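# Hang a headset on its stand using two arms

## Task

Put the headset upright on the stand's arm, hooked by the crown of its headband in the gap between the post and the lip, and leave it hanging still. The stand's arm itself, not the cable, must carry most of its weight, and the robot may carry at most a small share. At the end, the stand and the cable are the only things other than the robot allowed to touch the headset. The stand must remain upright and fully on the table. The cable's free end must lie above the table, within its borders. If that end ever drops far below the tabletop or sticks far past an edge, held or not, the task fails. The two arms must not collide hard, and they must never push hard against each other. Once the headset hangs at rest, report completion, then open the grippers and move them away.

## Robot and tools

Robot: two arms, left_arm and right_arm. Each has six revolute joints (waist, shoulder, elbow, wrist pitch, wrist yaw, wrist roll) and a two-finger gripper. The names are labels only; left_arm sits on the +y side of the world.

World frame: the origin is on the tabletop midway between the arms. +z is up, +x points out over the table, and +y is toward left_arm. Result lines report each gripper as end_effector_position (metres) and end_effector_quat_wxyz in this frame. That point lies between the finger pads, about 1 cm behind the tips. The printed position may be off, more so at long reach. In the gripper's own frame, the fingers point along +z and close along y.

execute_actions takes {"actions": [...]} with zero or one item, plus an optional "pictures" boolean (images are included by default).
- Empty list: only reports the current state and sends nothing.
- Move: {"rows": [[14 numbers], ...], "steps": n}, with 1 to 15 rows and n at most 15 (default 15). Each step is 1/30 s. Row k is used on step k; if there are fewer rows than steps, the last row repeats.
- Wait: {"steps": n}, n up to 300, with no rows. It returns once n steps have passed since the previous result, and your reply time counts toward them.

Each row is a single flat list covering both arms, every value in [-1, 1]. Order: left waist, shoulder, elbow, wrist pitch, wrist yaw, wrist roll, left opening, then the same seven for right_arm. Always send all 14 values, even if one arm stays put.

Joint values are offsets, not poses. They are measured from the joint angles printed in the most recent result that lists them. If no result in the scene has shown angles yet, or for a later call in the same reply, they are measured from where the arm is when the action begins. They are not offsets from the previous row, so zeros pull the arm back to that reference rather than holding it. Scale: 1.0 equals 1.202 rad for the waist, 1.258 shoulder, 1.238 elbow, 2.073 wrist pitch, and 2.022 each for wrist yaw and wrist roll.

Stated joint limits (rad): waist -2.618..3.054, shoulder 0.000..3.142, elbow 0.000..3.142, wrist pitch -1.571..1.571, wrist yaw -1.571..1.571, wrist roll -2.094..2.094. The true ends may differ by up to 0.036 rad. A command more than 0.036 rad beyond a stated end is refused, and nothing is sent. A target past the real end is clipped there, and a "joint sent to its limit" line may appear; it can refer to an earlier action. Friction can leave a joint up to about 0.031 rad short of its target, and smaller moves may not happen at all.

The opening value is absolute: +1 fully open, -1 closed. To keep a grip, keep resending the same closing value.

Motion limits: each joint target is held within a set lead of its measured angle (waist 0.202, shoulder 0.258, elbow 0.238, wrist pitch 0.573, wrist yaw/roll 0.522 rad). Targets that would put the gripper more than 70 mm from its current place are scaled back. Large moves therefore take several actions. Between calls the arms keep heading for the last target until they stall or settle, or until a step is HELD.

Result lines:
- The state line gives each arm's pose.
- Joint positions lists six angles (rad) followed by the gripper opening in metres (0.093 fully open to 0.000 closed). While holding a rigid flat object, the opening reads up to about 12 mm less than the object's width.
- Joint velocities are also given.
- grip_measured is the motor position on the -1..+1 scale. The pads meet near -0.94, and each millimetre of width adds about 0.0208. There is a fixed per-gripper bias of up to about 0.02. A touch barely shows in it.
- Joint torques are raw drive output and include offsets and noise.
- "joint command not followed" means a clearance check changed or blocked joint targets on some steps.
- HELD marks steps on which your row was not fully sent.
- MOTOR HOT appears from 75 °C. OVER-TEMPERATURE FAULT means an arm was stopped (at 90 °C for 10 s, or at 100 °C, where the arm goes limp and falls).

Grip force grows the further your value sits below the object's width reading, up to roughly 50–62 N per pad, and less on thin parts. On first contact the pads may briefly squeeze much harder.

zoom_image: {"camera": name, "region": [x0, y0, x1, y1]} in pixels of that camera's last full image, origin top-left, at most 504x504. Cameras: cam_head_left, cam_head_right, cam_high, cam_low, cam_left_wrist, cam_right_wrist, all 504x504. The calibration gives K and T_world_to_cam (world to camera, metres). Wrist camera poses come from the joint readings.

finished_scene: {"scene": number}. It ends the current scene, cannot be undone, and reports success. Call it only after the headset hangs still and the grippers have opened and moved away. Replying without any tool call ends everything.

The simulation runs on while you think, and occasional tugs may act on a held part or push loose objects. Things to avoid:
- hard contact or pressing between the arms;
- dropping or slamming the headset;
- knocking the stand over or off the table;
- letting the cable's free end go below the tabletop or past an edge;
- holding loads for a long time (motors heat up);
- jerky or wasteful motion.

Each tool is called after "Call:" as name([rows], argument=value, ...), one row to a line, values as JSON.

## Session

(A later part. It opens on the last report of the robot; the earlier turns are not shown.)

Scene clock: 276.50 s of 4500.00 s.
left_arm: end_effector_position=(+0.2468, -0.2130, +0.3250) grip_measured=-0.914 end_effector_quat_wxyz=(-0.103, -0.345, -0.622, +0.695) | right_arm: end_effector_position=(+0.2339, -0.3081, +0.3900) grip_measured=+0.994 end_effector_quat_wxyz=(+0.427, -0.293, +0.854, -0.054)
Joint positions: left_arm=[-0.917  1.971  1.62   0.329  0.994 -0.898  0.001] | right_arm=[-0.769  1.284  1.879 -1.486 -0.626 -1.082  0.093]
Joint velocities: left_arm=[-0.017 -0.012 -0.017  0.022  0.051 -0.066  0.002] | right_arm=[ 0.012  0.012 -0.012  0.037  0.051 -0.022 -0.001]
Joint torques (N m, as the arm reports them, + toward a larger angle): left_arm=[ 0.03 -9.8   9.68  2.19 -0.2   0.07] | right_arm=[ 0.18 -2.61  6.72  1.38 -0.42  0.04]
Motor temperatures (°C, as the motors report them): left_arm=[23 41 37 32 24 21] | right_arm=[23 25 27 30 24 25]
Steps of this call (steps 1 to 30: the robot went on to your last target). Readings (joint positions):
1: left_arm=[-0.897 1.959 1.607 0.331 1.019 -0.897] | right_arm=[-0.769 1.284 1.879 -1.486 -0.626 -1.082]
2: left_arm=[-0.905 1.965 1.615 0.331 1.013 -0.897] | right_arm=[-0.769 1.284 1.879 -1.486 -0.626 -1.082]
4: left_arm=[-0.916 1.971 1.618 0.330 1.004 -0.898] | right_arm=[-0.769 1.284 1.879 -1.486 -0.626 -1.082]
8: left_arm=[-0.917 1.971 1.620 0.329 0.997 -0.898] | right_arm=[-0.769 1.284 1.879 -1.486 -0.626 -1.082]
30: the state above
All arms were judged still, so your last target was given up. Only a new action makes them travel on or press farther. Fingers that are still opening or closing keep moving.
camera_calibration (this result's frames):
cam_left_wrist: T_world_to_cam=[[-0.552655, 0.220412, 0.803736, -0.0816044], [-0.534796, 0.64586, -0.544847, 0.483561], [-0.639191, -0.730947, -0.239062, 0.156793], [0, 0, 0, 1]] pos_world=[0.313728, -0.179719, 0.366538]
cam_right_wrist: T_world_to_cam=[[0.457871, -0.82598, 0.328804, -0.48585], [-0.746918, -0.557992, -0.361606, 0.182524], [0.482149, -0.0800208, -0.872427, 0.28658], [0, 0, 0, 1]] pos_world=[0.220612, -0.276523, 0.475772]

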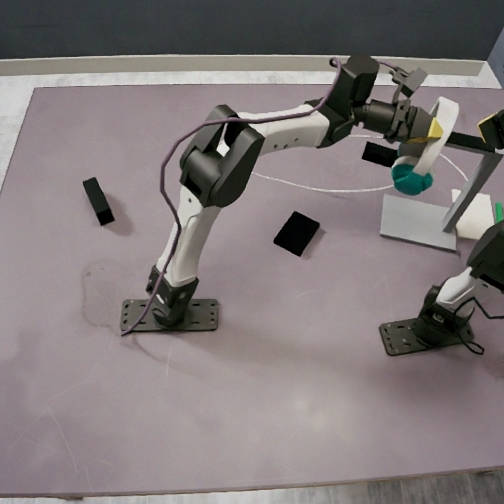

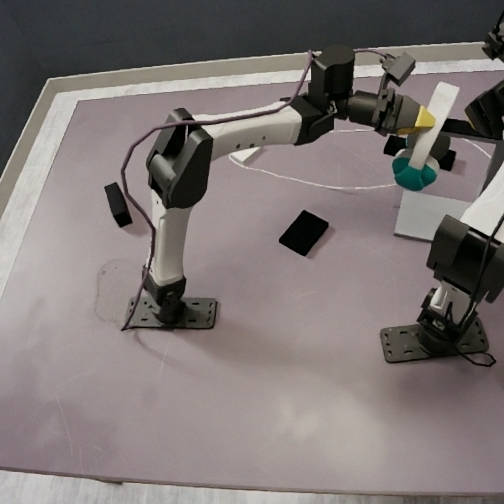

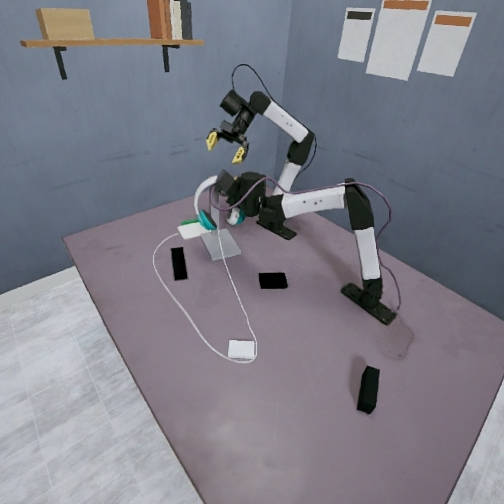

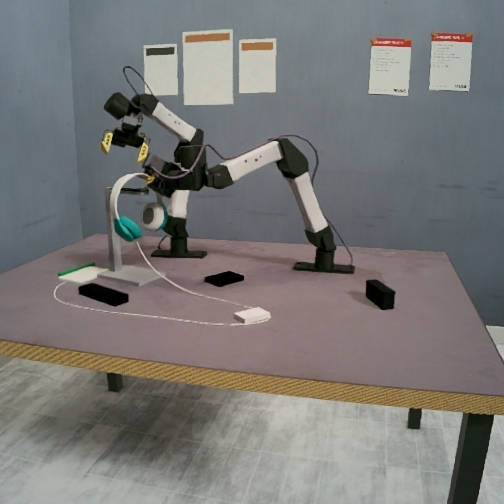

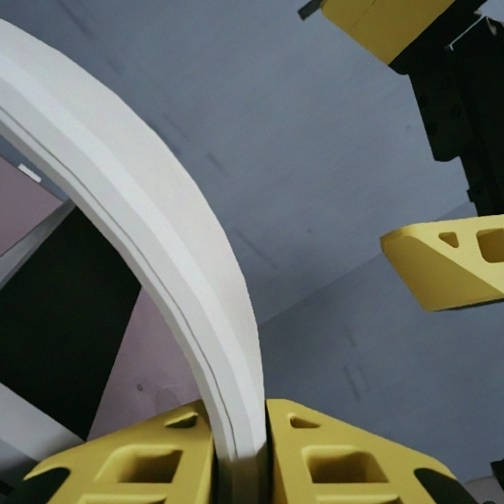

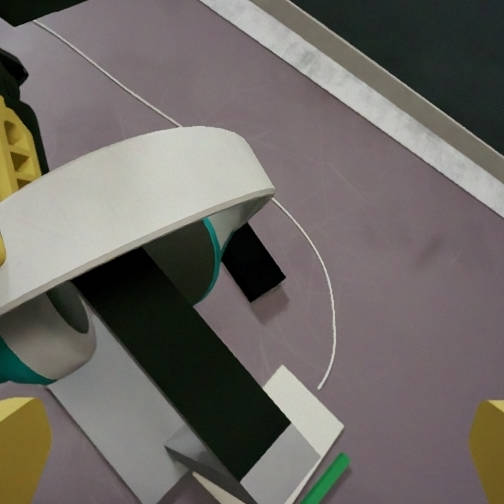

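Call:
execute_actions([
  {"rows": [[0,0.002,-0.008,0.03,0,0,-1, 0,0,0,0,0,0,1],[0,0.004,-0.016,0.035,0,0,-1, 0,0,0,0,0,0,1],[0,0.006,-0.024,0.04,0,0,-1, 0,0,0,0,0,0,1],[0,0.008,-0.032,0.045,0,0,-1, 0,0,0,0,0,0,1],[0,0.010,-0.040,0.05,0,0,-1, 0,0,0,0,0,0,1],[0,0.012,-0.048,0.055,0,0,-1, 0,0,0,0,0,0,1],[0,0.013,-0.056,0.06,0,0,-1, 0,0,0,0,0,0,1],[0,0.014,-0.064,0.066,0,0,-1, 0,0,0,0,0,0,1],[0,0.015,-0.070,0.072,0,0,-1, 0,0,0,0,0,0,1],[0,0.016,-0.076,0.076,0,0,-1, 0,0,0,0,0,0,1]], "steps": 15},
], pictures=false)

Call:
execute_actions([
  {"steps": 30},
])

Scene clock: 291.10 s of 4500.00 s.
left_arm: end_effector_position=(+0.2452, -0.2108, +0.3198) grip_measured=-0.914 end_effector_quat_wxyz=(-0.126, -0.356, -0.600, +0.705) | right_arm: end_effector_position=(+0.2339, -0.3081, +0.3900) grip_measured=+0.994 end_effector_quat_wxyz=(+0.427, -0.293, +0.854, -0.054)
Joint positions: left_arm=[-0.917  1.971  1.552  0.469  0.994 -0.9    0.001] | right_arm=[-0.769  1.284  1.879 -1.486 -0.626 -1.082  0.093]
Joint velocities: left_arm=[-0.012  0.002 -0.027  0.051 -0.022 -0.037 -0.001] | right_arm=[-0.002 -0.007  0.017 -0.037  0.037 -0.022 -0.   ]
Joint torques (N m, as the arm reports them, + toward a larger angle): left_arm=[ 0.37 -8.29  5.52  1.86 -0.09  0.02] | right_arm=[ 0.28 -2.57  6.64  1.36 -0.42  0.04]
Motor temperatures (°C, as the motors report them): left_arm=[23 42 39 33 24 21] | right_arm=[23 25 28 30 24 25]
Steps of this call (steps 1 to 90: nothing new was sent; then 11.10 s passed at rest; steps 91 to 105: all 15 steps of this action). Readings (joint positions):
91: left_arm=[-0.917 1.971 1.620 0.329 0.994 -0.899] | right_arm=[-0.769 1.284 1.879 -1.486 -0.626 -1.082]
92: left_arm=[-0.917 1.971 1.618 0.332 0.994 -0.900] | right_arm=[-0.769 1.284 1.879 -1.486 -0.626 -1.082]
94: left_arm=[-0.917 1.971 1.609 0.349 0.994 -0.900] | right_arm=[-0.769 1.284 1.879 -1.486 -0.626 -1.082]
98: left_arm=[-0.917 1.971 1.581 0.403 0.994 -0.900] | right_arm=[-0.769 1.284 1.879 -1.486 -0.626 -1.082]
105: the state above

Scene clock: 292.10 s of 4500.00 s.
left_arm: end_effector_position=(+0.2451, -0.2107, +0.3197) grip_measured=-0.914 end_effector_quat_wxyz=(-0.127, -0.357, -0.599, +0.706) | right_arm: end_effector_position=(+0.2339, -0.3081, +0.3900) grip_measured=+0.994 end_effector_quat_wxyz=(+0.427, -0.293, +0.854, -0.054)
Joint positions: left_arm=[-0.917  1.971  1.549  0.476  0.994 -0.9    0.001] | right_arm=[-0.769  1.284  1.879 -1.486 -0.626 -1.082  0.093]
Joint velocities: left_arm=[-0.012 -0.007  0.017 -0.081  0.037  0.007  0.001] | right_arm=[-0.012 -0.007 -0.017  0.051 -0.051  0.022  0.   ]
Joint torques (N m, as the arm reports them, + toward a larger angle): left_arm=[ 0.36 -8.29  5.59  1.92 -0.09  0.02] | right_arm=[ 0.3  -2.58  6.64  1.38 -0.44  0.04]
Motor temperatures (°C, as the motors report them): left_arm=[23 42 38 33 24 21] | right_arm=[23 25 28 30 24 25]
Steps of this call (steps 1 to 15: the robot went on to your last target; steps 16 to 30: nothing new was sent). Readings (joint positions):
1: left_arm=[-0.917 1.971 1.551 0.471 0.994 -0.900] | right_arm=[-0.769 1.284 1.879 -1.486 -0.626 -1.082]
2: left_arm=[-0.917 1.971 1.551 0.473 0.994 -0.900] | right_arm=[-0.769 1.284 1.879 -1.486 -0.626 -1.082]
4: left_arm=[-0.917 1.971 1.550 0.474 0.994 -0.900] | right_arm=[-0.769 1.284 1.879 -1.486 -0.626 -1.082]
8: left_arm=[-0.917 1.971 1.549 0.475 0.994 -0.900] | right_arm=[-0.769 1.284 1.879 -1.486 -0.626 -1.082]
30: the state above
All arms were judged still, so your last target was given up. Only a new action makes them travel on or press farther. Fingers that are still opening or closing keep moving.
camera_calibration (this result's frames):
cam_left_wrist: T_world_to_cam=[[-0.586376, 0.267617, 0.764555, -0.0480564], [-0.510056, 0.611261, -0.605147, 0.484252], [-0.62929, -0.74481, -0.221929, 0.1453], [0, 0, 0, 1]] pos_world=[0.310252, -0.174923, 0.362032]
cam_right_wrist: T_world_to_cam=[[0.457871, -0.82598, 0.328804, -0.48585], [-0.746918, -0.557992, -0.361606, 0.182524], [0.482149, -0.0800208, -0.872427, 0.28658], [0, 0, 0, 1]] pos_world=[0.220612, -0.276523, 0.475772]

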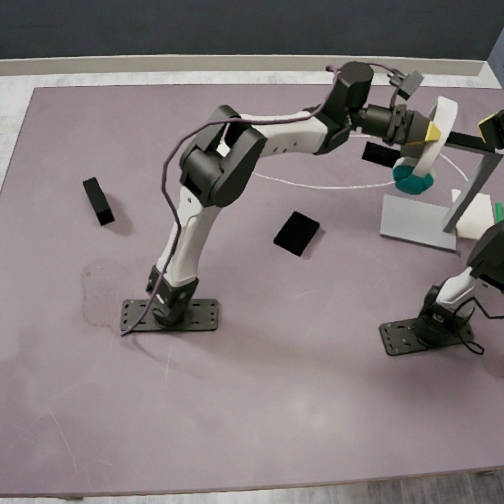

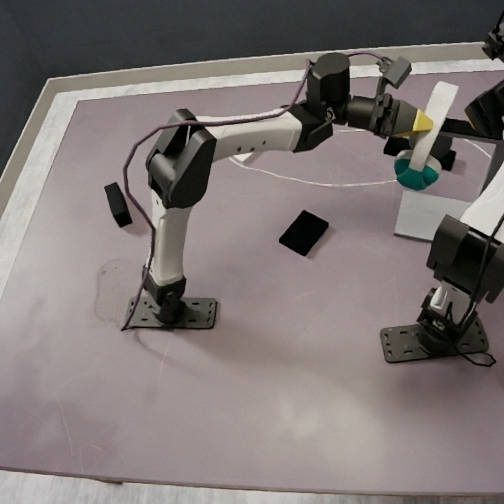

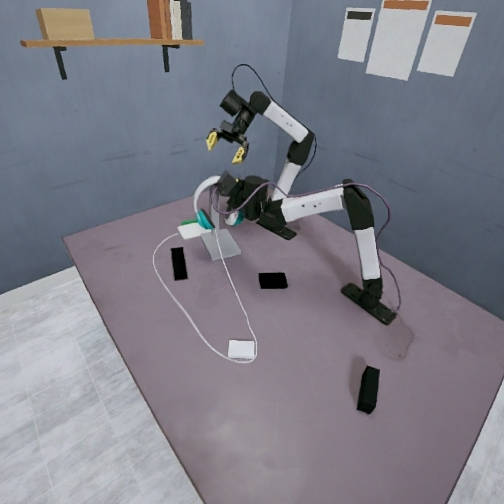

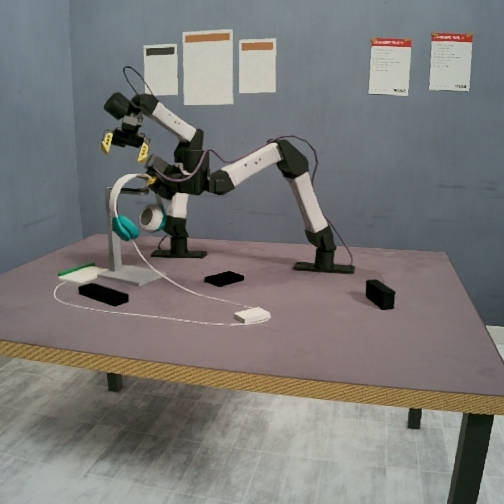

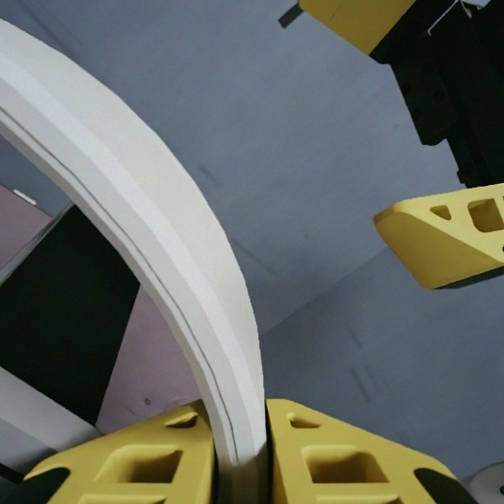

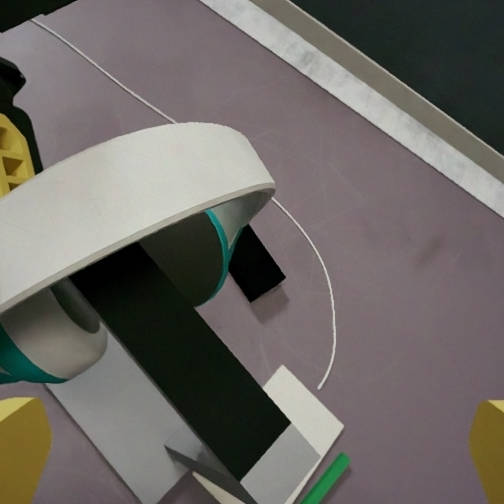

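Call:
execute_actions([
  {"rows": [[0,0,0.03,-0.012,0,0,-1, 0,0,0,0,0,0,1],[0,0,0.045,-0.024,0,0,-1, 0,0,0,0,0,0,1],[0,0,0.06,-0.036,0,0,-1, 0,0,0,0,0,0,1],[0,0,0.075,-0.045,0,0,-1, 0,0,0,0,0,0,1],[0,0,0.088,-0.052,0,0,-1, 0,0,0,0,0,0,1]], "steps": 15},
], pictures=false)

Scene clock: 325.13 s of 4500.00 s.
left_arm: end_effector_position=(+0.2473, -0.2137, +0.3245) grip_measured=-0.914 end_effector_quat_wxyz=(-0.102, -0.344, -0.622, +0.696) | right_arm: end_effector_position=(+0.2339, -0.3081, +0.3900) grip_measured=+0.994 end_effector_quat_wxyz=(+0.427, -0.293, +0.854, -0.054)
Joint positions: left_arm=[-0.917  1.976  1.622  0.336  0.994 -0.905  0.001] | right_arm=[-0.769  1.284  1.879 -1.486 -0.626 -1.082  0.093]
Joint velocities: left_arm=[-0.012 -0.017  0.002  0.022  0.022 -0.037  0.   ] | right_arm=[-0.017 -0.027 -0.022 -0.051  0.022 -0.051 -0.001]
Joint torques (N m, as the arm reports them, + toward a larger angle): left_arm=[  0.36 -10.14   9.87   2.16  -0.04   0.07] | right_arm=[ 0.28 -2.49  6.64  1.39 -0.41  0.05]
Motor temperatures (°C, as the motors report them): left_arm=[23 42 36 33 24 21] | right_arm=[23 25 28 31 24 25]
Steps of this call (steps 1 to 90: nothing new was sent; then 29.53 s passed at rest; steps 91 to 105: all 15 steps of this action). Readings (joint positions):
91: left_arm=[-0.917 1.971 1.551 0.473 0.994 -0.900] | right_arm=[-0.769 1.284 1.879 -1.486 -0.626 -1.082]
92: left_arm=[-0.917 1.971 1.557 0.464 0.994 -0.900] | right_arm=[-0.769 1.284 1.879 -1.486 -0.626 -1.082]
94: left_arm=[-0.917 1.972 1.578 0.425 0.994 -0.902] | right_arm=[-0.769 1.284 1.879 -1.486 -0.626 -1.082]
98: left_arm=[-0.917 1.976 1.616 0.364 0.994 -0.904] | right_arm=[-0.769 1.284 1.879 -1.486 -0.626 -1.082]
105: the state above

Call:
execute_actions([
  {"rows": [[-0.003,-0.025,-0.004,0.02,-0.010,0,-1, 0,0,0,0,0,0,1],[-0.006,-0.032,-0.012,0.021,-0.020,0,-1, 0,0,0,0,0,0,1],[-0.009,-0.039,-0.021,0.022,-0.030,0,-1, 0,0,0,0,0,0,1],[-0.012,-0.046,-0.031,0.024,-0.040,0,-1, 0,0,0,0,0,0,1],[-0.015,-0.053,-0.040,0.025,-0.050,0,-1, 0,0,0,0,0,0,1],[-0.018,-0.060,-0.050,0.026,-0.060,0,-1, 0,0,0,0,0,0,1],[-0.021,-0.067,-0.060,0.028,-0.070,0,-1, 0,0,0,0,0,0,1],[-0.024,-0.074,-0.069,0.029,-0.080,0,-1, 0,0,0,0,0,0,1],[-0.027,-0.081,-0.079,0.030,-0.090,0,-1, 0,0,0,0,0,0,1],[-0.030,-0.088,-0.089,0.032,-0.100,0,-1, 0,0,0,0,0,0,1],[-0.033,-0.095,-0.098,0.033,-0.110,0,-1, 0,0,0,0,0,0,1],[-0.036,-0.102,-0.108,0.035,-0.120,0,-1, 0,0,0,0,0,0,1],[-0.039,-0.109,-0.118,0.036,-0.130,0,-1, 0,0,0,0,0,0,1],[-0.042,-0.116,-0.128,0.038,-0.140,0,-1, 0,0,0,0,0,0,1],[-0.0455,-0.123,-0.1375,0.039,-0.151,0,-1, 0,0,0,0,0,0,1]], "steps": 15},
], pictures=false)

Call:
execute_actions([
  {"steps": 30},
])

Scene clock: 331.70 s of 4500.00 s.
left_arm: end_effector_position=(+0.2480, -0.2082, +0.3142) grip_measured=-0.914 end_effector_quat_wxyz=(+0.151, +0.282, +0.664, -0.675) | right_arm: end_effector_position=(+0.2339, -0.3081, +0.3900) grip_measured=+0.994 end_effector_quat_wxyz=(+0.427, -0.293, +0.854, -0.054)
Joint positions: left_arm=[-0.952  1.873  1.474  0.339  0.781 -0.908  0.001] | right_arm=[-0.769  1.284  1.879 -1.486 -0.626 -1.082  0.093]
Joint velocities: left_arm=[-0.12  -0.256 -0.354  0.037 -0.608 -0.022 -0.001] | right_arm=[-0.022 -0.002  0.002  0.022  0.037  0.007  0.   ]
Joint torques (N m, as the arm reports them, + toward a larger angle): left_arm=[ -0.38 -11.77   7.32   2.72  -0.11   0.04] | right_arm=[ 0.31 -2.69  6.64  1.39 -0.42  0.03]
Motor temperatures (°C, as the motors report them): left_arm=[23 43 37 33 24 21] | right_arm=[23 25 28 31 24 25]
Steps of this call (steps 1 to 15: the robot went on to your last target; steps 16 to 90: nothing new was sent; then 3.07 s passed at rest; steps 91 to 105: all 15 steps of this action). Readings (joint positions):
91: left_arm=[-0.917 1.976 1.622 0.336 0.992 -0.905] | right_arm=[-0.769 1.284 1.879 -1.486 -0.626 -1.082]
92: left_arm=[-0.917 1.975 1.621 0.336 0.989 -0.906] | right_arm=[-0.769 1.284 1.879 -1.486 -0.626 -1.082]
94: left_arm=[-0.917 1.966 1.608 0.336 0.972 -0.906] | right_arm=[-0.769 1.284 1.879 -1.486 -0.626 -1.082]
98: left_arm=[-0.922 1.934 1.559 0.336 0.911 -0.908] | right_arm=[-0.769 1.284 1.879 -1.486 -0.626 -1.082]
105: the state above

Scene clock: 332.70 s of 4500.00 s.
left_arm: end_effector_position=(+0.2533, -0.2089, +0.3131) grip_measured=-0.914 end_effector_quat_wxyz=(+0.173, +0.260, +0.675, -0.668) | right_arm: end_effector_position=(+0.2339, -0.3081, +0.3900) grip_measured=+0.994 end_effector_quat_wxyz=(+0.427, -0.293, +0.854, -0.054)
Joint positions: left_arm=[-0.962  1.857  1.453  0.343  0.702 -0.909  0.001] | right_arm=[-0.769  1.284  1.879 -1.486 -0.626 -1.082  0.093]
Joint velocities: left_arm=[ 0.007  0.002  0.002  0.051  0.051 -0.066 -0.001] | right_arm=[-0.002  0.002 -0.022 -0.022 -0.022 -0.066 -0.   ]
Joint torques (N m, as the arm reports them, + toward a larger angle): left_arm=[ -0.22 -11.66   7.26   2.79  -0.17   0.06] | right_arm=[ 0.24 -2.54  6.69  1.38 -0.42  0.03]
Motor temperatures (°C, as the motors report them): left_arm=[23 43 37 34 24 21] | right_arm=[23 25 28 31 24 25]
Steps of this call (steps 1 to 30: the robot went on to your last target). Readings (joint positions):
1: left_arm=[-0.956 1.865 1.464 0.340 0.764 -0.908] | right_arm=[-0.769 1.284 1.879 -1.486 -0.626 -1.082]
2: left_arm=[-0.959 1.860 1.457 0.340 0.752 -0.909] | right_arm=[-0.769 1.284 1.879 -1.486 -0.626 -1.082]
4: left_arm=[-0.962 1.857 1.453 0.340 0.734 -0.909] | right_arm=[-0.769 1.284 1.879 -1.486 -0.626 -1.082]
8: left_arm=[-0.962 1.857 1.453 0.341 0.712 -0.909] | right_arm=[-0.769 1.284 1.879 -1.486 -0.626 -1.082]
30: the state above
All arms were judged still, so your last target was given up. Only a new action makes them travel on or press farther. Fingers that are still opening or closing keep moving.
camera_calibration (this result's frames):
cam_left_wrist: T_world_to_cam=[[-0.566926, 0.0479683, 0.822371, -0.107606], [-0.690797, 0.51617, -0.506329, 0.478318], [-0.448771, -0.855142, -0.259493, 0.0933747], [0, 0, 0, 1]] pos_world=[0.31132, -0.161883, 0.354908]
cam_right_wrist: T_world_to_cam=[[0.457871, -0.82598, 0.328804, -0.48585], [-0.746918, -0.557992, -0.361606, 0.182524], [0.482149, -0.0800208, -0.872427, 0.28658], [0, 0, 0, 1]] pos_world=[0.220612, -0.276523, 0.475772]

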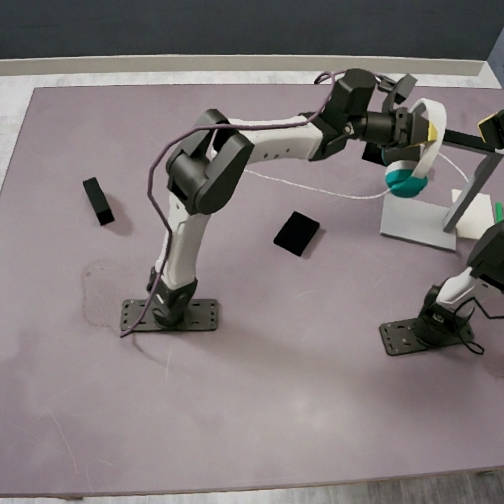

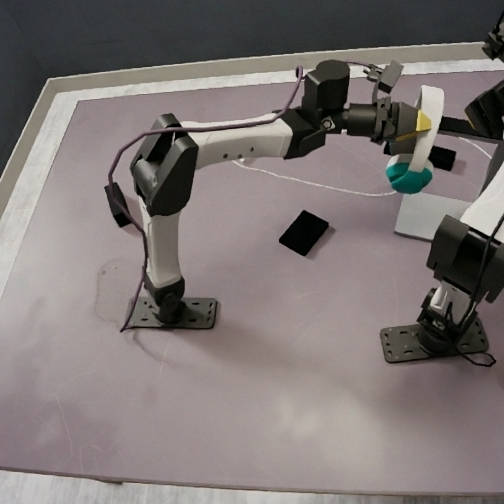

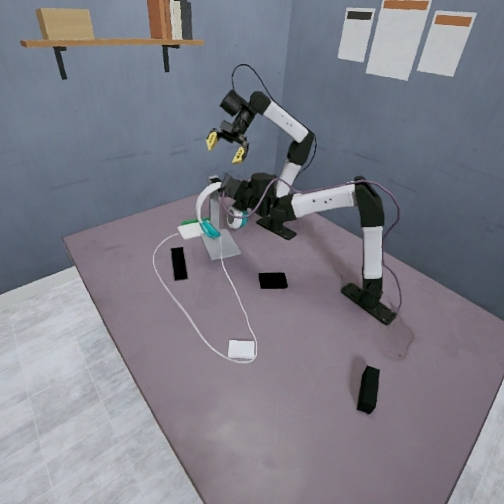

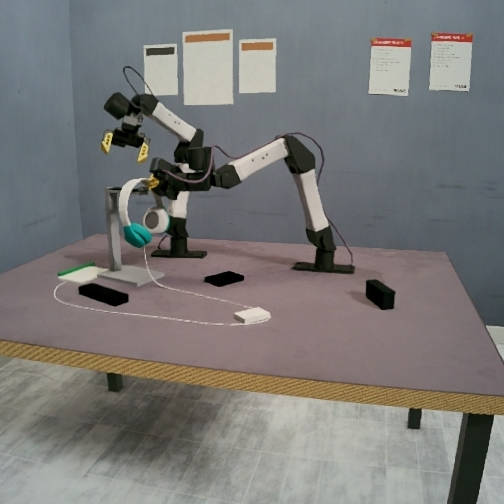

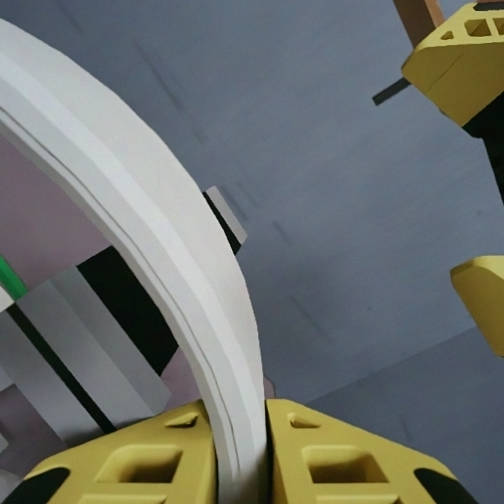

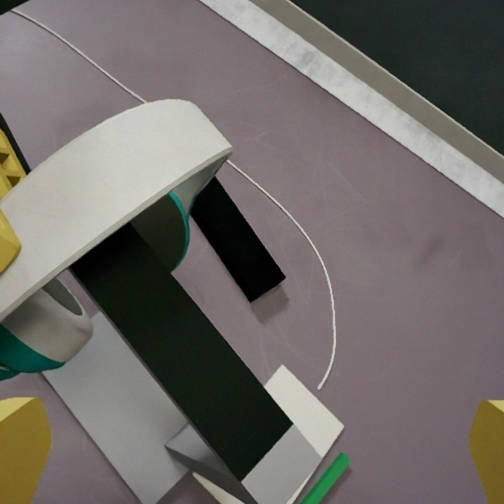

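Call:
execute_actions([
  {"rows": [[0,-0.01,-0.008,0.035,0,0,-1, 0,0,0,0,0,0,1],[0,-0.01,-0.016,0.04,0,0,-1, 0,0,0,0,0,0,1],[0,-0.01,-0.024,0.045,0,0,-1, 0,0,0,0,0,0,1],[0,-0.01,-0.032,0.05,0,0,-1, 0,0,0,0,0,0,1],[0,-0.01,-0.040,0.056,0,0,-1, 0,0,0,0,0,0,1]], "steps": 15},
], pictures=false)

Call:
execute_actions([
  {"steps": 20},
])

Scene clock: 345.63 s of 4500.00 s.
left_arm: end_effector_position=(+0.2522, -0.2071, +0.3024) grip_measured=-0.914 end_effector_quat_wxyz=(+0.173, +0.259, +0.675, -0.669) | right_arm: end_effector_position=(+0.2339, -0.3081, +0.3900) grip_measured=+0.994 end_effector_quat_wxyz=(+0.427, -0.293, +0.854, -0.054)
Joint positions: left_arm=[-0.962  1.857  1.408  0.39   0.702 -0.914  0.001] | right_arm=[-0.769  1.284  1.879 -1.486 -0.626 -1.082  0.093]
Joint velocities: left_arm=[-0.002 -0.007 -0.007 -0.051 -0.007  0.022 -0.001] | right_arm=[-0.002 -0.017 -0.017  0.081 -0.051  0.007 -0.   ]
Joint torques (N m, as the arm reports them, + toward a larger angle): left_arm=[ 0.34 -9.91  7.02  2.73 -0.04  0.06] | right_arm=[ 0.29 -2.53  6.74  1.36 -0.41  0.04]
Motor temperatures (°C, as the motors report them): left_arm=[23 47 37 37 24 21] | right_arm=[23 25 28 31 24 25]
Steps of this call (steps 1 to 90: nothing new was sent; then 9.43 s passed at rest; steps 91 to 105: all 15 steps of this action). Readings (joint positions):
91: left_arm=[-0.962 1.857 1.453 0.343 0.702 -0.910] | right_arm=[-0.769 1.284 1.879 -1.486 -0.626 -1.082]
92: left_arm=[-0.962 1.857 1.450 0.345 0.702 -0.911] | right_arm=[-0.769 1.284 1.879 -1.486 -0.626 -1.082]
94: left_arm=[-0.962 1.857 1.438 0.360 0.702 -0.911] | right_arm=[-0.769 1.284 1.879 -1.486 -0.626 -1.082]
98: left_arm=[-0.962 1.857 1.408 0.382 0.702 -0.913] | right_arm=[-0.769 1.284 1.879 -1.486 -0.626 -1.082]
105: the state above

Scene clock: 346.30 s of 4500.00 s.
left_arm: end_effector_position=(+0.2522, -0.2071, +0.3024) grip_measured=-0.914 end_effector_quat_wxyz=(+0.172, +0.259, +0.675, -0.669) | right_arm: end_effector_position=(+0.2339, -0.3081, +0.3900) grip_measured=+0.994 end_effector_quat_wxyz=(+0.427, -0.293, +0.854, -0.054)
Joint positions: left_arm=[-0.962  1.857  1.408  0.39   0.702 -0.914  0.001] | right_arm=[-0.769  1.284  1.879 -1.486 -0.626 -1.082  0.093]
Joint velocities: left_arm=[ 0.002 -0.017 -0.007  0.022 -0.022 -0.051  0.001] | right_arm=[-0.002 -0.002  0.002  0.007  0.081 -0.022  0.   ]
Joint torques (N m, as the arm reports them, + toward a larger angle): left_arm=[ 0.35 -9.87  7.    2.74 -0.04  0.05] | right_arm=[ 0.34 -2.52  6.74  1.37 -0.39  0.05]
Motor temperatures (°C, as the motors report them): left_arm=[23 47 37 37 24 21] | right_arm=[23 25 28 31 24 25]
Steps of this call (steps 1 to 15: the robot went on to your last target; steps 16 to 20: nothing new was sent). Readings (joint positions):
1: left_arm=[-0.962 1.857 1.408 0.390 0.702 -0.914] | right_arm=[-0.769 1.284 1.879 -1.486 -0.626 -1.082]
2: left_arm=[-0.962 1.857 1.408 0.390 0.702 -0.914] | right_arm=[-0.769 1.284 1.879 -1.486 -0.626 -1.082]
4: left_arm=[-0.962 1.857 1.408 0.390 0.702 -0.914] | right_arm=[-0.769 1.284 1.879 -1.486 -0.626 -1.082]
8: left_arm=[-0.962 1.857 1.408 0.390 0.702 -0.914] | right_arm=[-0.769 1.284 1.879 -1.486 -0.626 -1.082]
20: the state above
All arms were judged still, so your last target was given up. Only a new action makes them travel on or press farther. Fingers that are still opening or closing keep moving.
camera_calibration (this result's frames):
cam_left_wrist: T_world_to_cam=[[-0.563931, 0.0489422, 0.82437, -0.100706], [-0.69276, 0.515334, -0.504495, 0.470982], [-0.449517, -0.855591, -0.256708, 0.0908112], [0, 0, 0, 1]] pos_world=[0.310307, -0.160087, 0.343939]
cam_right_wrist: T_world_to_cam=[[0.457871, -0.82598, 0.328804, -0.48585], [-0.746918, -0.557992, -0.361606, 0.182524], [0.482149, -0.0800208, -0.872427, 0.28658], [0, 0, 0, 1]] pos_world=[0.220612, -0.276523, 0.475772]

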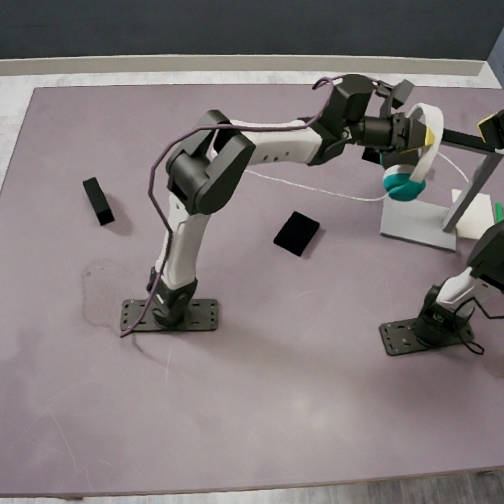

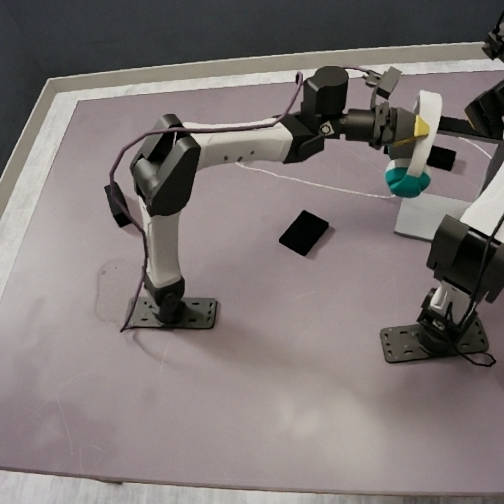

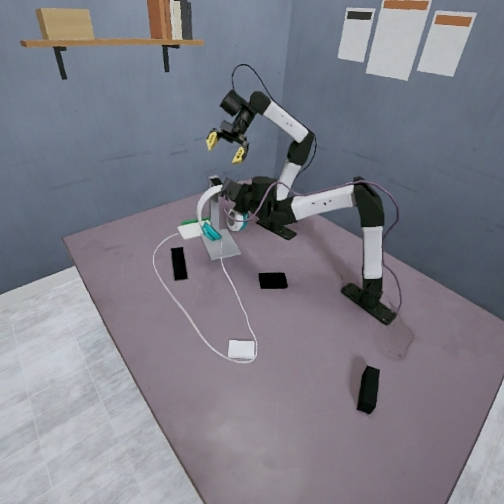

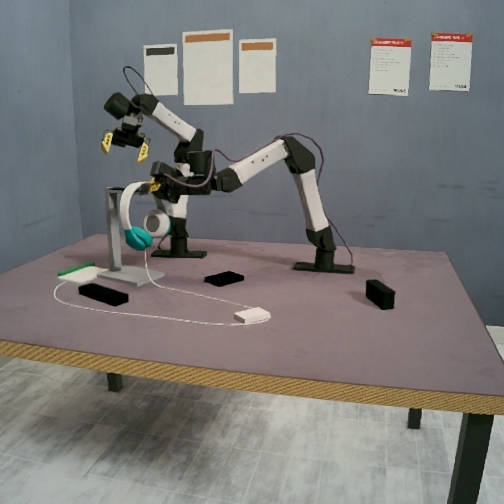

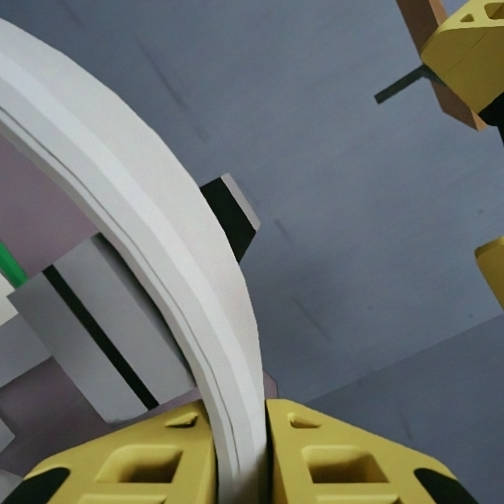

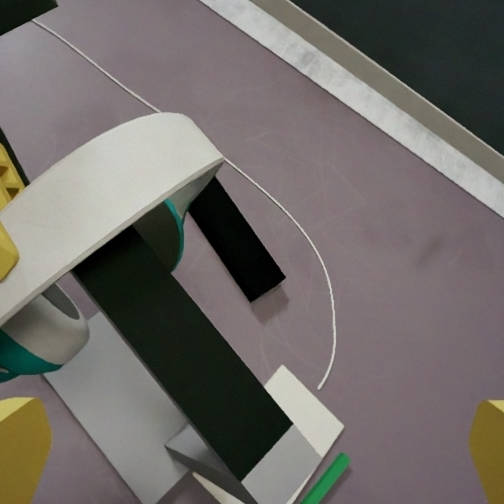

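Call:
execute_actions([
  {"rows": [[0,0,0.035,0.025,0,0,-1, 0,0,0,0,0,0,1],[-0.005,0.002,0.042,0.025,-0.003,0,-1, 0,0,0,0,0,0,1],[-0.010,0.006,0.048,0.024,-0.006,0,-1, 0,0,0,0,0,0,1],[-0.015,0.010,0.054,0.023,-0.009,0,-1, 0,0,0,0,0,0,1],[-0.020,0.015,0.060,0.022,-0.012,0,-1, 0,0,0,0,0,0,1],[-0.025,0.020,0.066,0.021,-0.015,0,-1, 0,0,0,0,0,0,1],[-0.030,0.025,0.072,0.020,-0.018,0,-1, 0,0,0,0,0,0,1],[-0.035,0.030,0.078,0.019,-0.021,0,-1, 0,0,0,0,0,0,1],[-0.039,0.034,0.083,0.018,-0.024,0,-1, 0,0,0,0,0,0,1],[-0.043,0.038,0.088,0.017,-0.027,0,-1, 0,0,0,0,0,0,1]], "steps": 15},
], pictures=false)

Call:
execute_actions([
  {"steps": 20},
])

Scene clock: 355.67 s of 4500.00 s.
left_arm: end_effector_position=(+0.2441, -0.2282, +0.3045) grip_measured=-0.914 end_effector_quat_wxyz=(+0.173, +0.260, +0.673, -0.671) | right_arm: end_effector_position=(+0.2339, -0.3081, +0.3900) grip_measured=+0.994 end_effector_quat_wxyz=(+0.427, -0.293, +0.854, -0.054)
Joint positions: left_arm=[-1.004  1.908  1.478  0.379  0.663 -0.918  0.001] | right_arm=[-0.769  1.284  1.879 -1.486 -0.626 -1.082  0.093]
Joint velocities: left_arm=[-0.061  0.022 -0.002  0.037  0.007 -0.095 -0.   ] | right_arm=[-0.002  0.002  0.027 -0.022 -0.007 -0.037 -0.   ]
Joint torques (N m, as the arm reports them, + toward a larger angle): left_arm=[-0.01 -9.77 10.08  2.58 -0.19  0.06] | right_arm=[ 0.21 -2.55  6.72  1.38 -0.41  0.05]
Motor temperatures (°C, as the motors report them): left_arm=[23 47 37 38 24 21] | right_arm=[23 25 28 31 24 25]
Steps of this call (steps 1 to 90: nothing new was sent; then 5.87 s passed at rest; steps 91 to 105: all 15 steps of this action). Readings (joint positions):
91: left_arm=[-0.962 1.857 1.408 0.390 0.702 -0.915] | right_arm=[-0.769 1.284 1.879 -1.486 -0.626 -1.082]
92: left_arm=[-0.962 1.857 1.409 0.389 0.702 -0.915] | right_arm=[-0.769 1.284 1.879 -1.486 -0.626 -1.082]
94: left_arm=[-0.963 1.864 1.420 0.386 0.701 -0.917] | right_arm=[-0.769 1.284 1.879 -1.486 -0.626 -1.082]
98: left_arm=[-0.973 1.886 1.451 0.383 0.685 -0.917] | right_arm=[-0.769 1.284 1.879 -1.486 -0.626 -1.082]
105: the state above

Scene clock: 356.33 s of 4500.00 s.
left_arm: end_effector_position=(+0.2443, -0.2291, +0.3017) grip_measured=-0.914 end_effector_quat_wxyz=(+0.172, +0.258, +0.676, -0.668) | right_arm: end_effector_position=(+0.2339, -0.3081, +0.3900) grip_measured=+0.994 end_effector_quat_wxyz=(+0.427, -0.293, +0.854, -0.054)
Joint positions: left_arm=[-1.006  1.91   1.478  0.373  0.657 -0.918  0.001] | right_arm=[-0.769  1.284  1.879 -1.486 -0.626 -1.082  0.093]
Joint velocities: left_arm=[ 0.002 -0.007 -0.012  0.007 -0.022 -0.007 -0.   ] | right_arm=[-0.002  0.002  0.007 -0.051 -0.007 -0.037 -0.001]
Joint torques (N m, as the arm reports them, + toward a larger angle): left_arm=[-0.11 -9.84 10.1   2.58 -0.13  0.06] | right_arm=[ 0.33 -2.57  6.72  1.37 -0.41  0.06]
Motor temperatures (°C, as the motors report them): left_arm=[23 47 37 38 24 21] | right_arm=[23 25 28 31 24 25]
Steps of this call (steps 1 to 15: the robot went on to your last target; steps 16 to 20: nothing new was sent). Readings (joint positions):
1: left_arm=[-1.006 1.909 1.478 0.378 0.663 -0.918] | right_arm=[-0.769 1.284 1.879 -1.486 -0.626 -1.082]
2: left_arm=[-1.006 1.909 1.478 0.376 0.663 -0.918] | right_arm=[-0.769 1.284 1.879 -1.486 -0.626 -1.082]
4: left_arm=[-1.006 1.910 1.478 0.374 0.661 -0.918] | right_arm=[-0.769 1.284 1.879 -1.486 -0.626 -1.082]
8: left_arm=[-1.006 1.910 1.478 0.373 0.658 -0.918] | right_arm=[-0.769 1.284 1.879 -1.486 -0.626 -1.082]
20: the state above
All arms were judged still, so your last target was given up. Only a new action makes them travel on or press farther. Fingers that are still opening or closing keep moving.
camera_calibration (this result's frames):
cam_left_wrist: T_world_to_cam=[[-0.562052, 0.0463449, 0.825802, -0.104948], [-0.694384, 0.516007, -0.501565, 0.47616], [-0.449365, -0.85533, -0.257842, 0.0686804], [0, 0, 0, 1]] pos_world=[0.302514, -0.182094, 0.3432]
cam_right_wrist: T_world_to_cam=[[0.457871, -0.82598, 0.328804, -0.48585], [-0.746918, -0.557992, -0.361606, 0.182524], [0.482149, -0.0800208, -0.872427, 0.28658], [0, 0, 0, 1]] pos_world=[0.220612, -0.276523, 0.475772]

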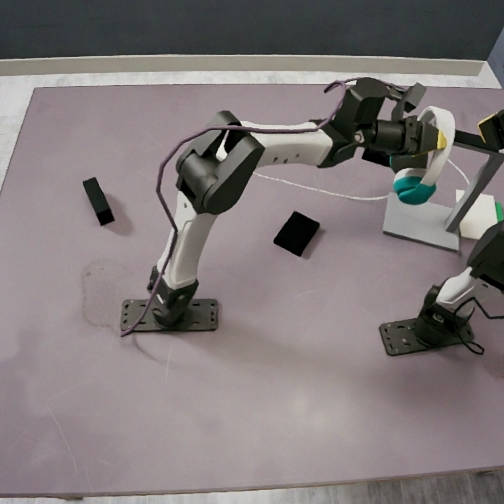

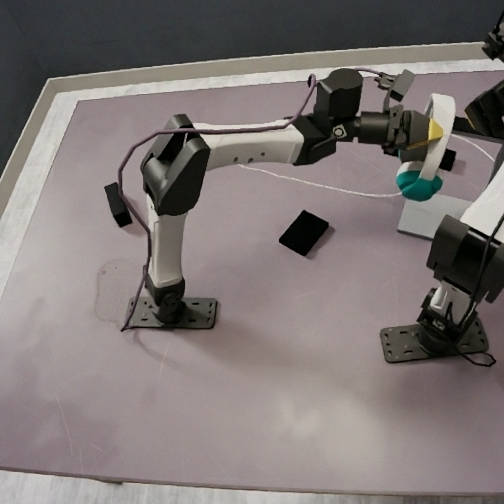

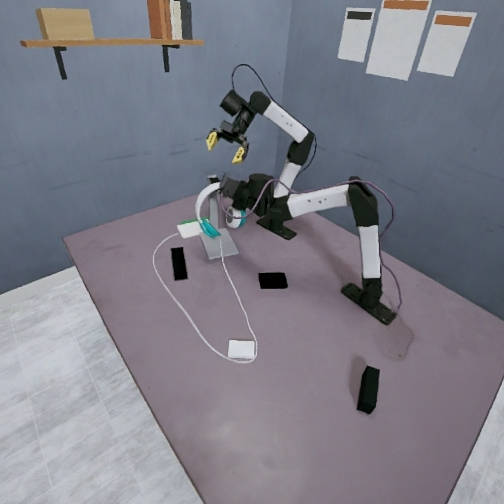

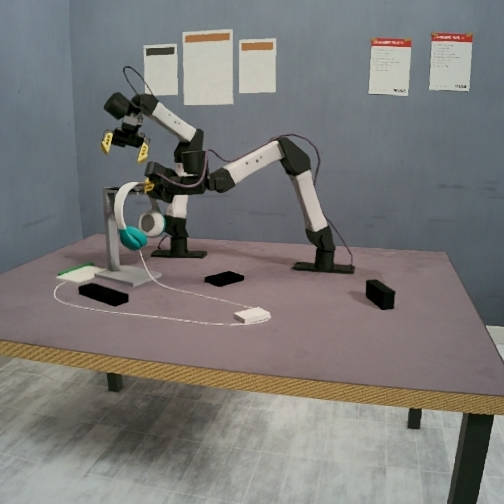

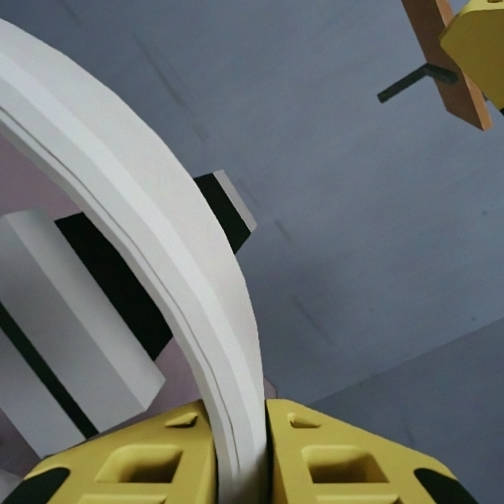

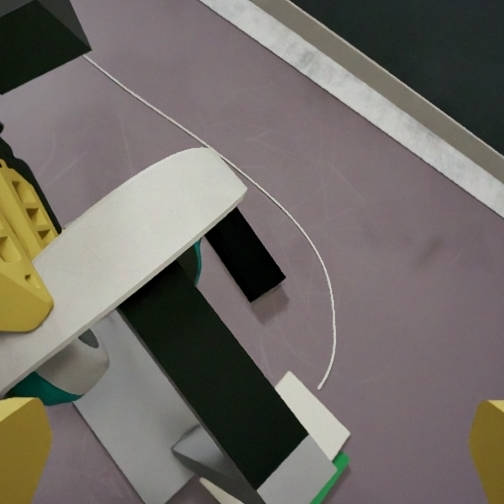

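Call:
execute_actions([
  {"rows": [[0,-0.005,-0.008,0.035,0,0,-1, 0,0,0,0,0,0,1],[0,-0.005,-0.016,0.04,0,0,-1, 0,0,0,0,0,0,1],[0,-0.005,-0.024,0.045,0,0,-1, 0,0,0,0,0,0,1],[0,-0.005,-0.032,0.05,0,0,-1, 0,0,0,0,0,0,1],[0,-0.005,-0.042,0.056,0,0,-1, 0,0,0,0,0,0,1]], "steps": 15},
], pictures=false)

Call:
execute_actions([
  {"steps": 20},
])

Scene clock: 361.60 s of 4500.00 s.
left_arm: end_effector_position=(+0.2432, -0.2272, +0.2942) grip_measured=-0.914 end_effector_quat_wxyz=(+0.176, +0.259, +0.671, -0.672) | right_arm: end_effector_position=(+0.2339, -0.3081, +0.3900) grip_measured=+0.994 end_effector_quat_wxyz=(+0.427, -0.293, +0.854, -0.054)
Joint positions: left_arm=[-1.006  1.91   1.434  0.432  0.657 -0.92   0.001] | right_arm=[-0.769  1.284  1.879 -1.486 -0.626 -1.082  0.093]
Joint velocities: left_arm=[-0.017 -0.002  0.002  0.095  0.022 -0.022 -0.001] | right_arm=[ 0.007 -0.012  0.017 -0.037 -0.022  0.022 -0.001]
Joint torques (N m, as the arm reports them, + toward a larger angle): left_arm=[ 0.38 -9.84  6.7   2.61 -0.04  0.03] | right_arm=[ 0.28 -2.59  6.65  1.36 -0.42  0.05]
Motor temperatures (°C, as the motors report them): left_arm=[23 47 38 39 24 21] | right_arm=[23 25 28 31 24 25]
Steps of this call (steps 1 to 90: nothing new was sent; then 1.77 s passed at rest; steps 91 to 105: all 15 steps of this action). Readings (joint positions):
91: left_arm=[-1.006 1.910 1.478 0.373 0.657 -0.919] | right_arm=[-0.769 1.284 1.879 -1.486 -0.626 -1.082]
92: left_arm=[-1.006 1.910 1.475 0.375 0.657 -0.919] | right_arm=[-0.769 1.284 1.879 -1.486 -0.626 -1.082]
94: left_arm=[-1.006 1.910 1.463 0.389 0.657 -0.919] | right_arm=[-0.769 1.284 1.879 -1.486 -0.626 -1.082]
98: left_arm=[-1.006 1.910 1.439 0.422 0.657 -0.920] | right_arm=[-0.769 1.284 1.879 -1.486 -0.626 -1.082]
105: the state above

Scene clock: 362.27 s of 4500.00 s.
left_arm: end_effector_position=(+0.2432, -0.2272, +0.2941) grip_measured=-0.914 end_effector_quat_wxyz=(+0.176, +0.259, +0.671, -0.672) | right_arm: end_effector_position=(+0.2339, -0.3081, +0.3900) grip_measured=+0.994 end_effector_quat_wxyz=(+0.427, -0.293, +0.854, -0.054)
Joint positions: left_arm=[-1.006  1.91   1.434  0.432  0.657 -0.92   0.001] | right_arm=[-0.769  1.284  1.879 -1.486 -0.626 -1.082  0.093]
Joint velocities: left_arm=[ 0.002  0.002  0.002  0.037  0.022 -0.007  0.   ] | right_arm=[-0.007  0.007  0.007 -0.037  0.066  0.007 -0.001]
Joint torques (N m, as the arm reports them, + toward a larger angle): left_arm=[ 0.36 -9.86  6.74  2.62 -0.04  0.03] | right_arm=[ 0.32 -2.63  6.69  1.36 -0.41  0.05]
Motor temperatures (°C, as the motors report them): left_arm=[23 47 38 39 24 21] | right_arm=[23 25 28 31 24 25]
Steps of this call (steps 1 to 15: the robot went on to your last target; steps 16 to 20: nothing new was sent). Readings (joint positions):
1: left_arm=[-1.006 1.910 1.434 0.432 0.657 -0.920] | right_arm=[-0.769 1.284 1.879 -1.486 -0.626 -1.082]
2: left_arm=[-1.006 1.910 1.434 0.432 0.657 -0.920] | right_arm=[-0.769 1.284 1.879 -1.486 -0.626 -1.082]
4: left_arm=[-1.006 1.910 1.434 0.432 0.657 -0.920] | right_arm=[-0.769 1.284 1.879 -1.486 -0.626 -1.082]
8: left_arm=[-1.006 1.910 1.434 0.432 0.657 -0.920] | right_arm=[-0.769 1.284 1.879 -1.486 -0.626 -1.082]
20: the state above
All arms were judged still, so your last target was given up. Only a new action makes them travel on or press farther. Fingers that are still opening or closing keep moving.
camera_calibration (this result's frames):
cam_left_wrist: T_world_to_cam=[[-0.567212, 0.0569153, 0.821603, -0.0944876], [-0.691458, 0.509021, -0.512625, 0.471611], [-0.447389, -0.85887, -0.249368, 0.0640615], [0, 0, 0, 1]] pos_world=[0.301165, -0.179661, 0.335365]
cam_right_wrist: T_world_to_cam=[[0.457871, -0.82598, 0.328804, -0.48585], [-0.746918, -0.557992, -0.361606, 0.182524], [0.482149, -0.0800208, -0.872427, 0.28658], [0, 0, 0, 1]] pos_world=[0.220612, -0.276523, 0.475772]

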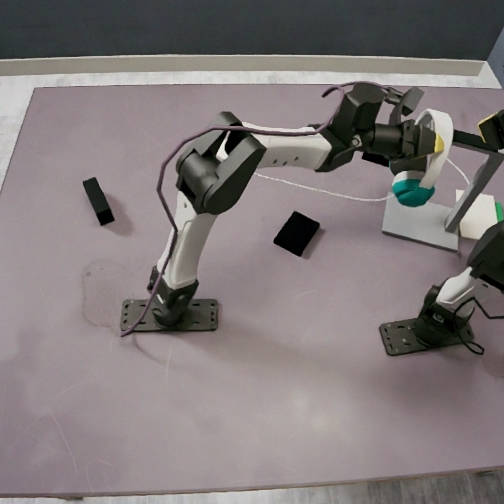

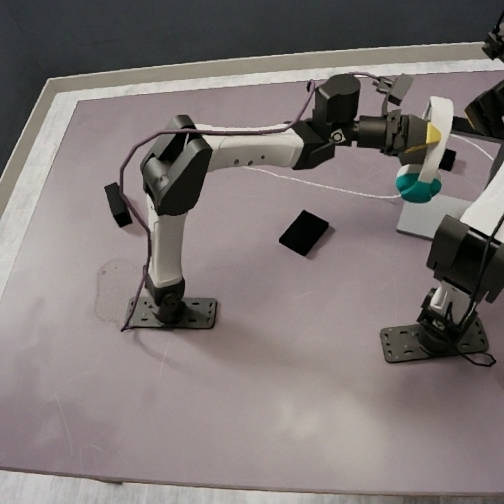

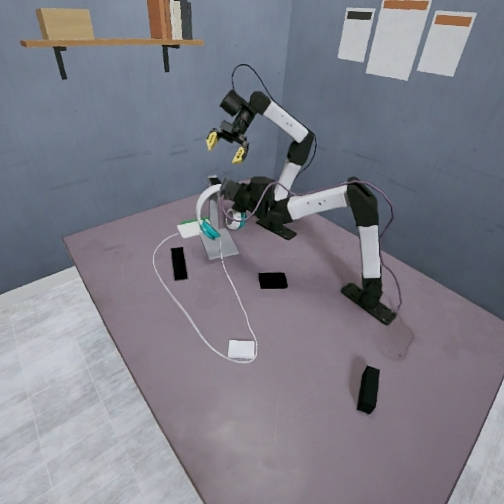

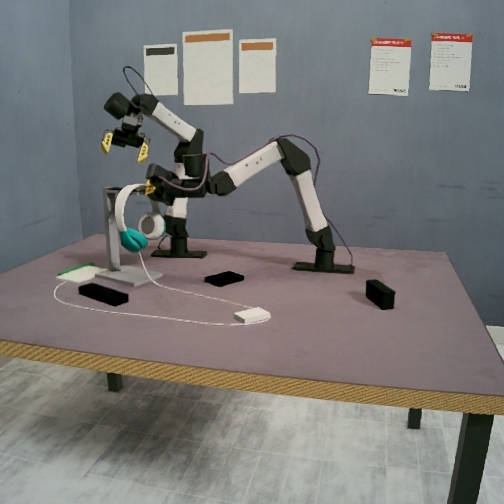

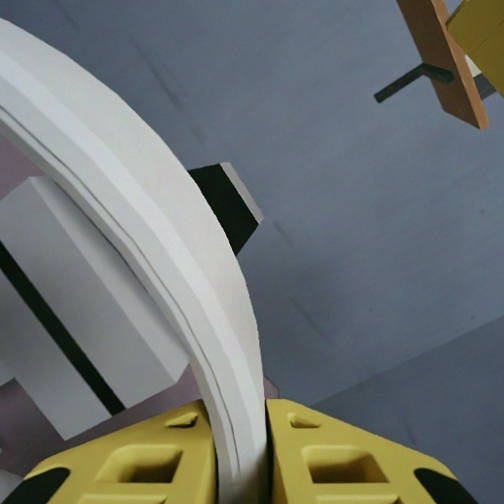

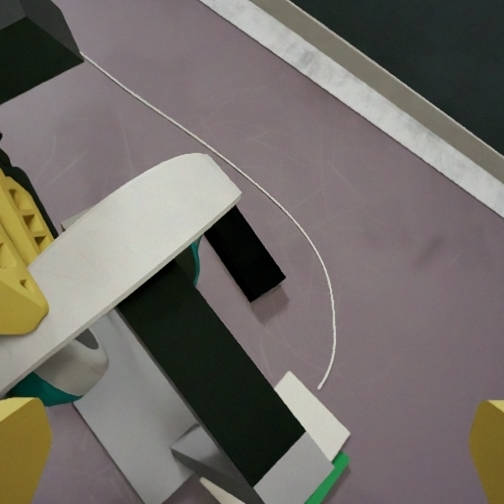

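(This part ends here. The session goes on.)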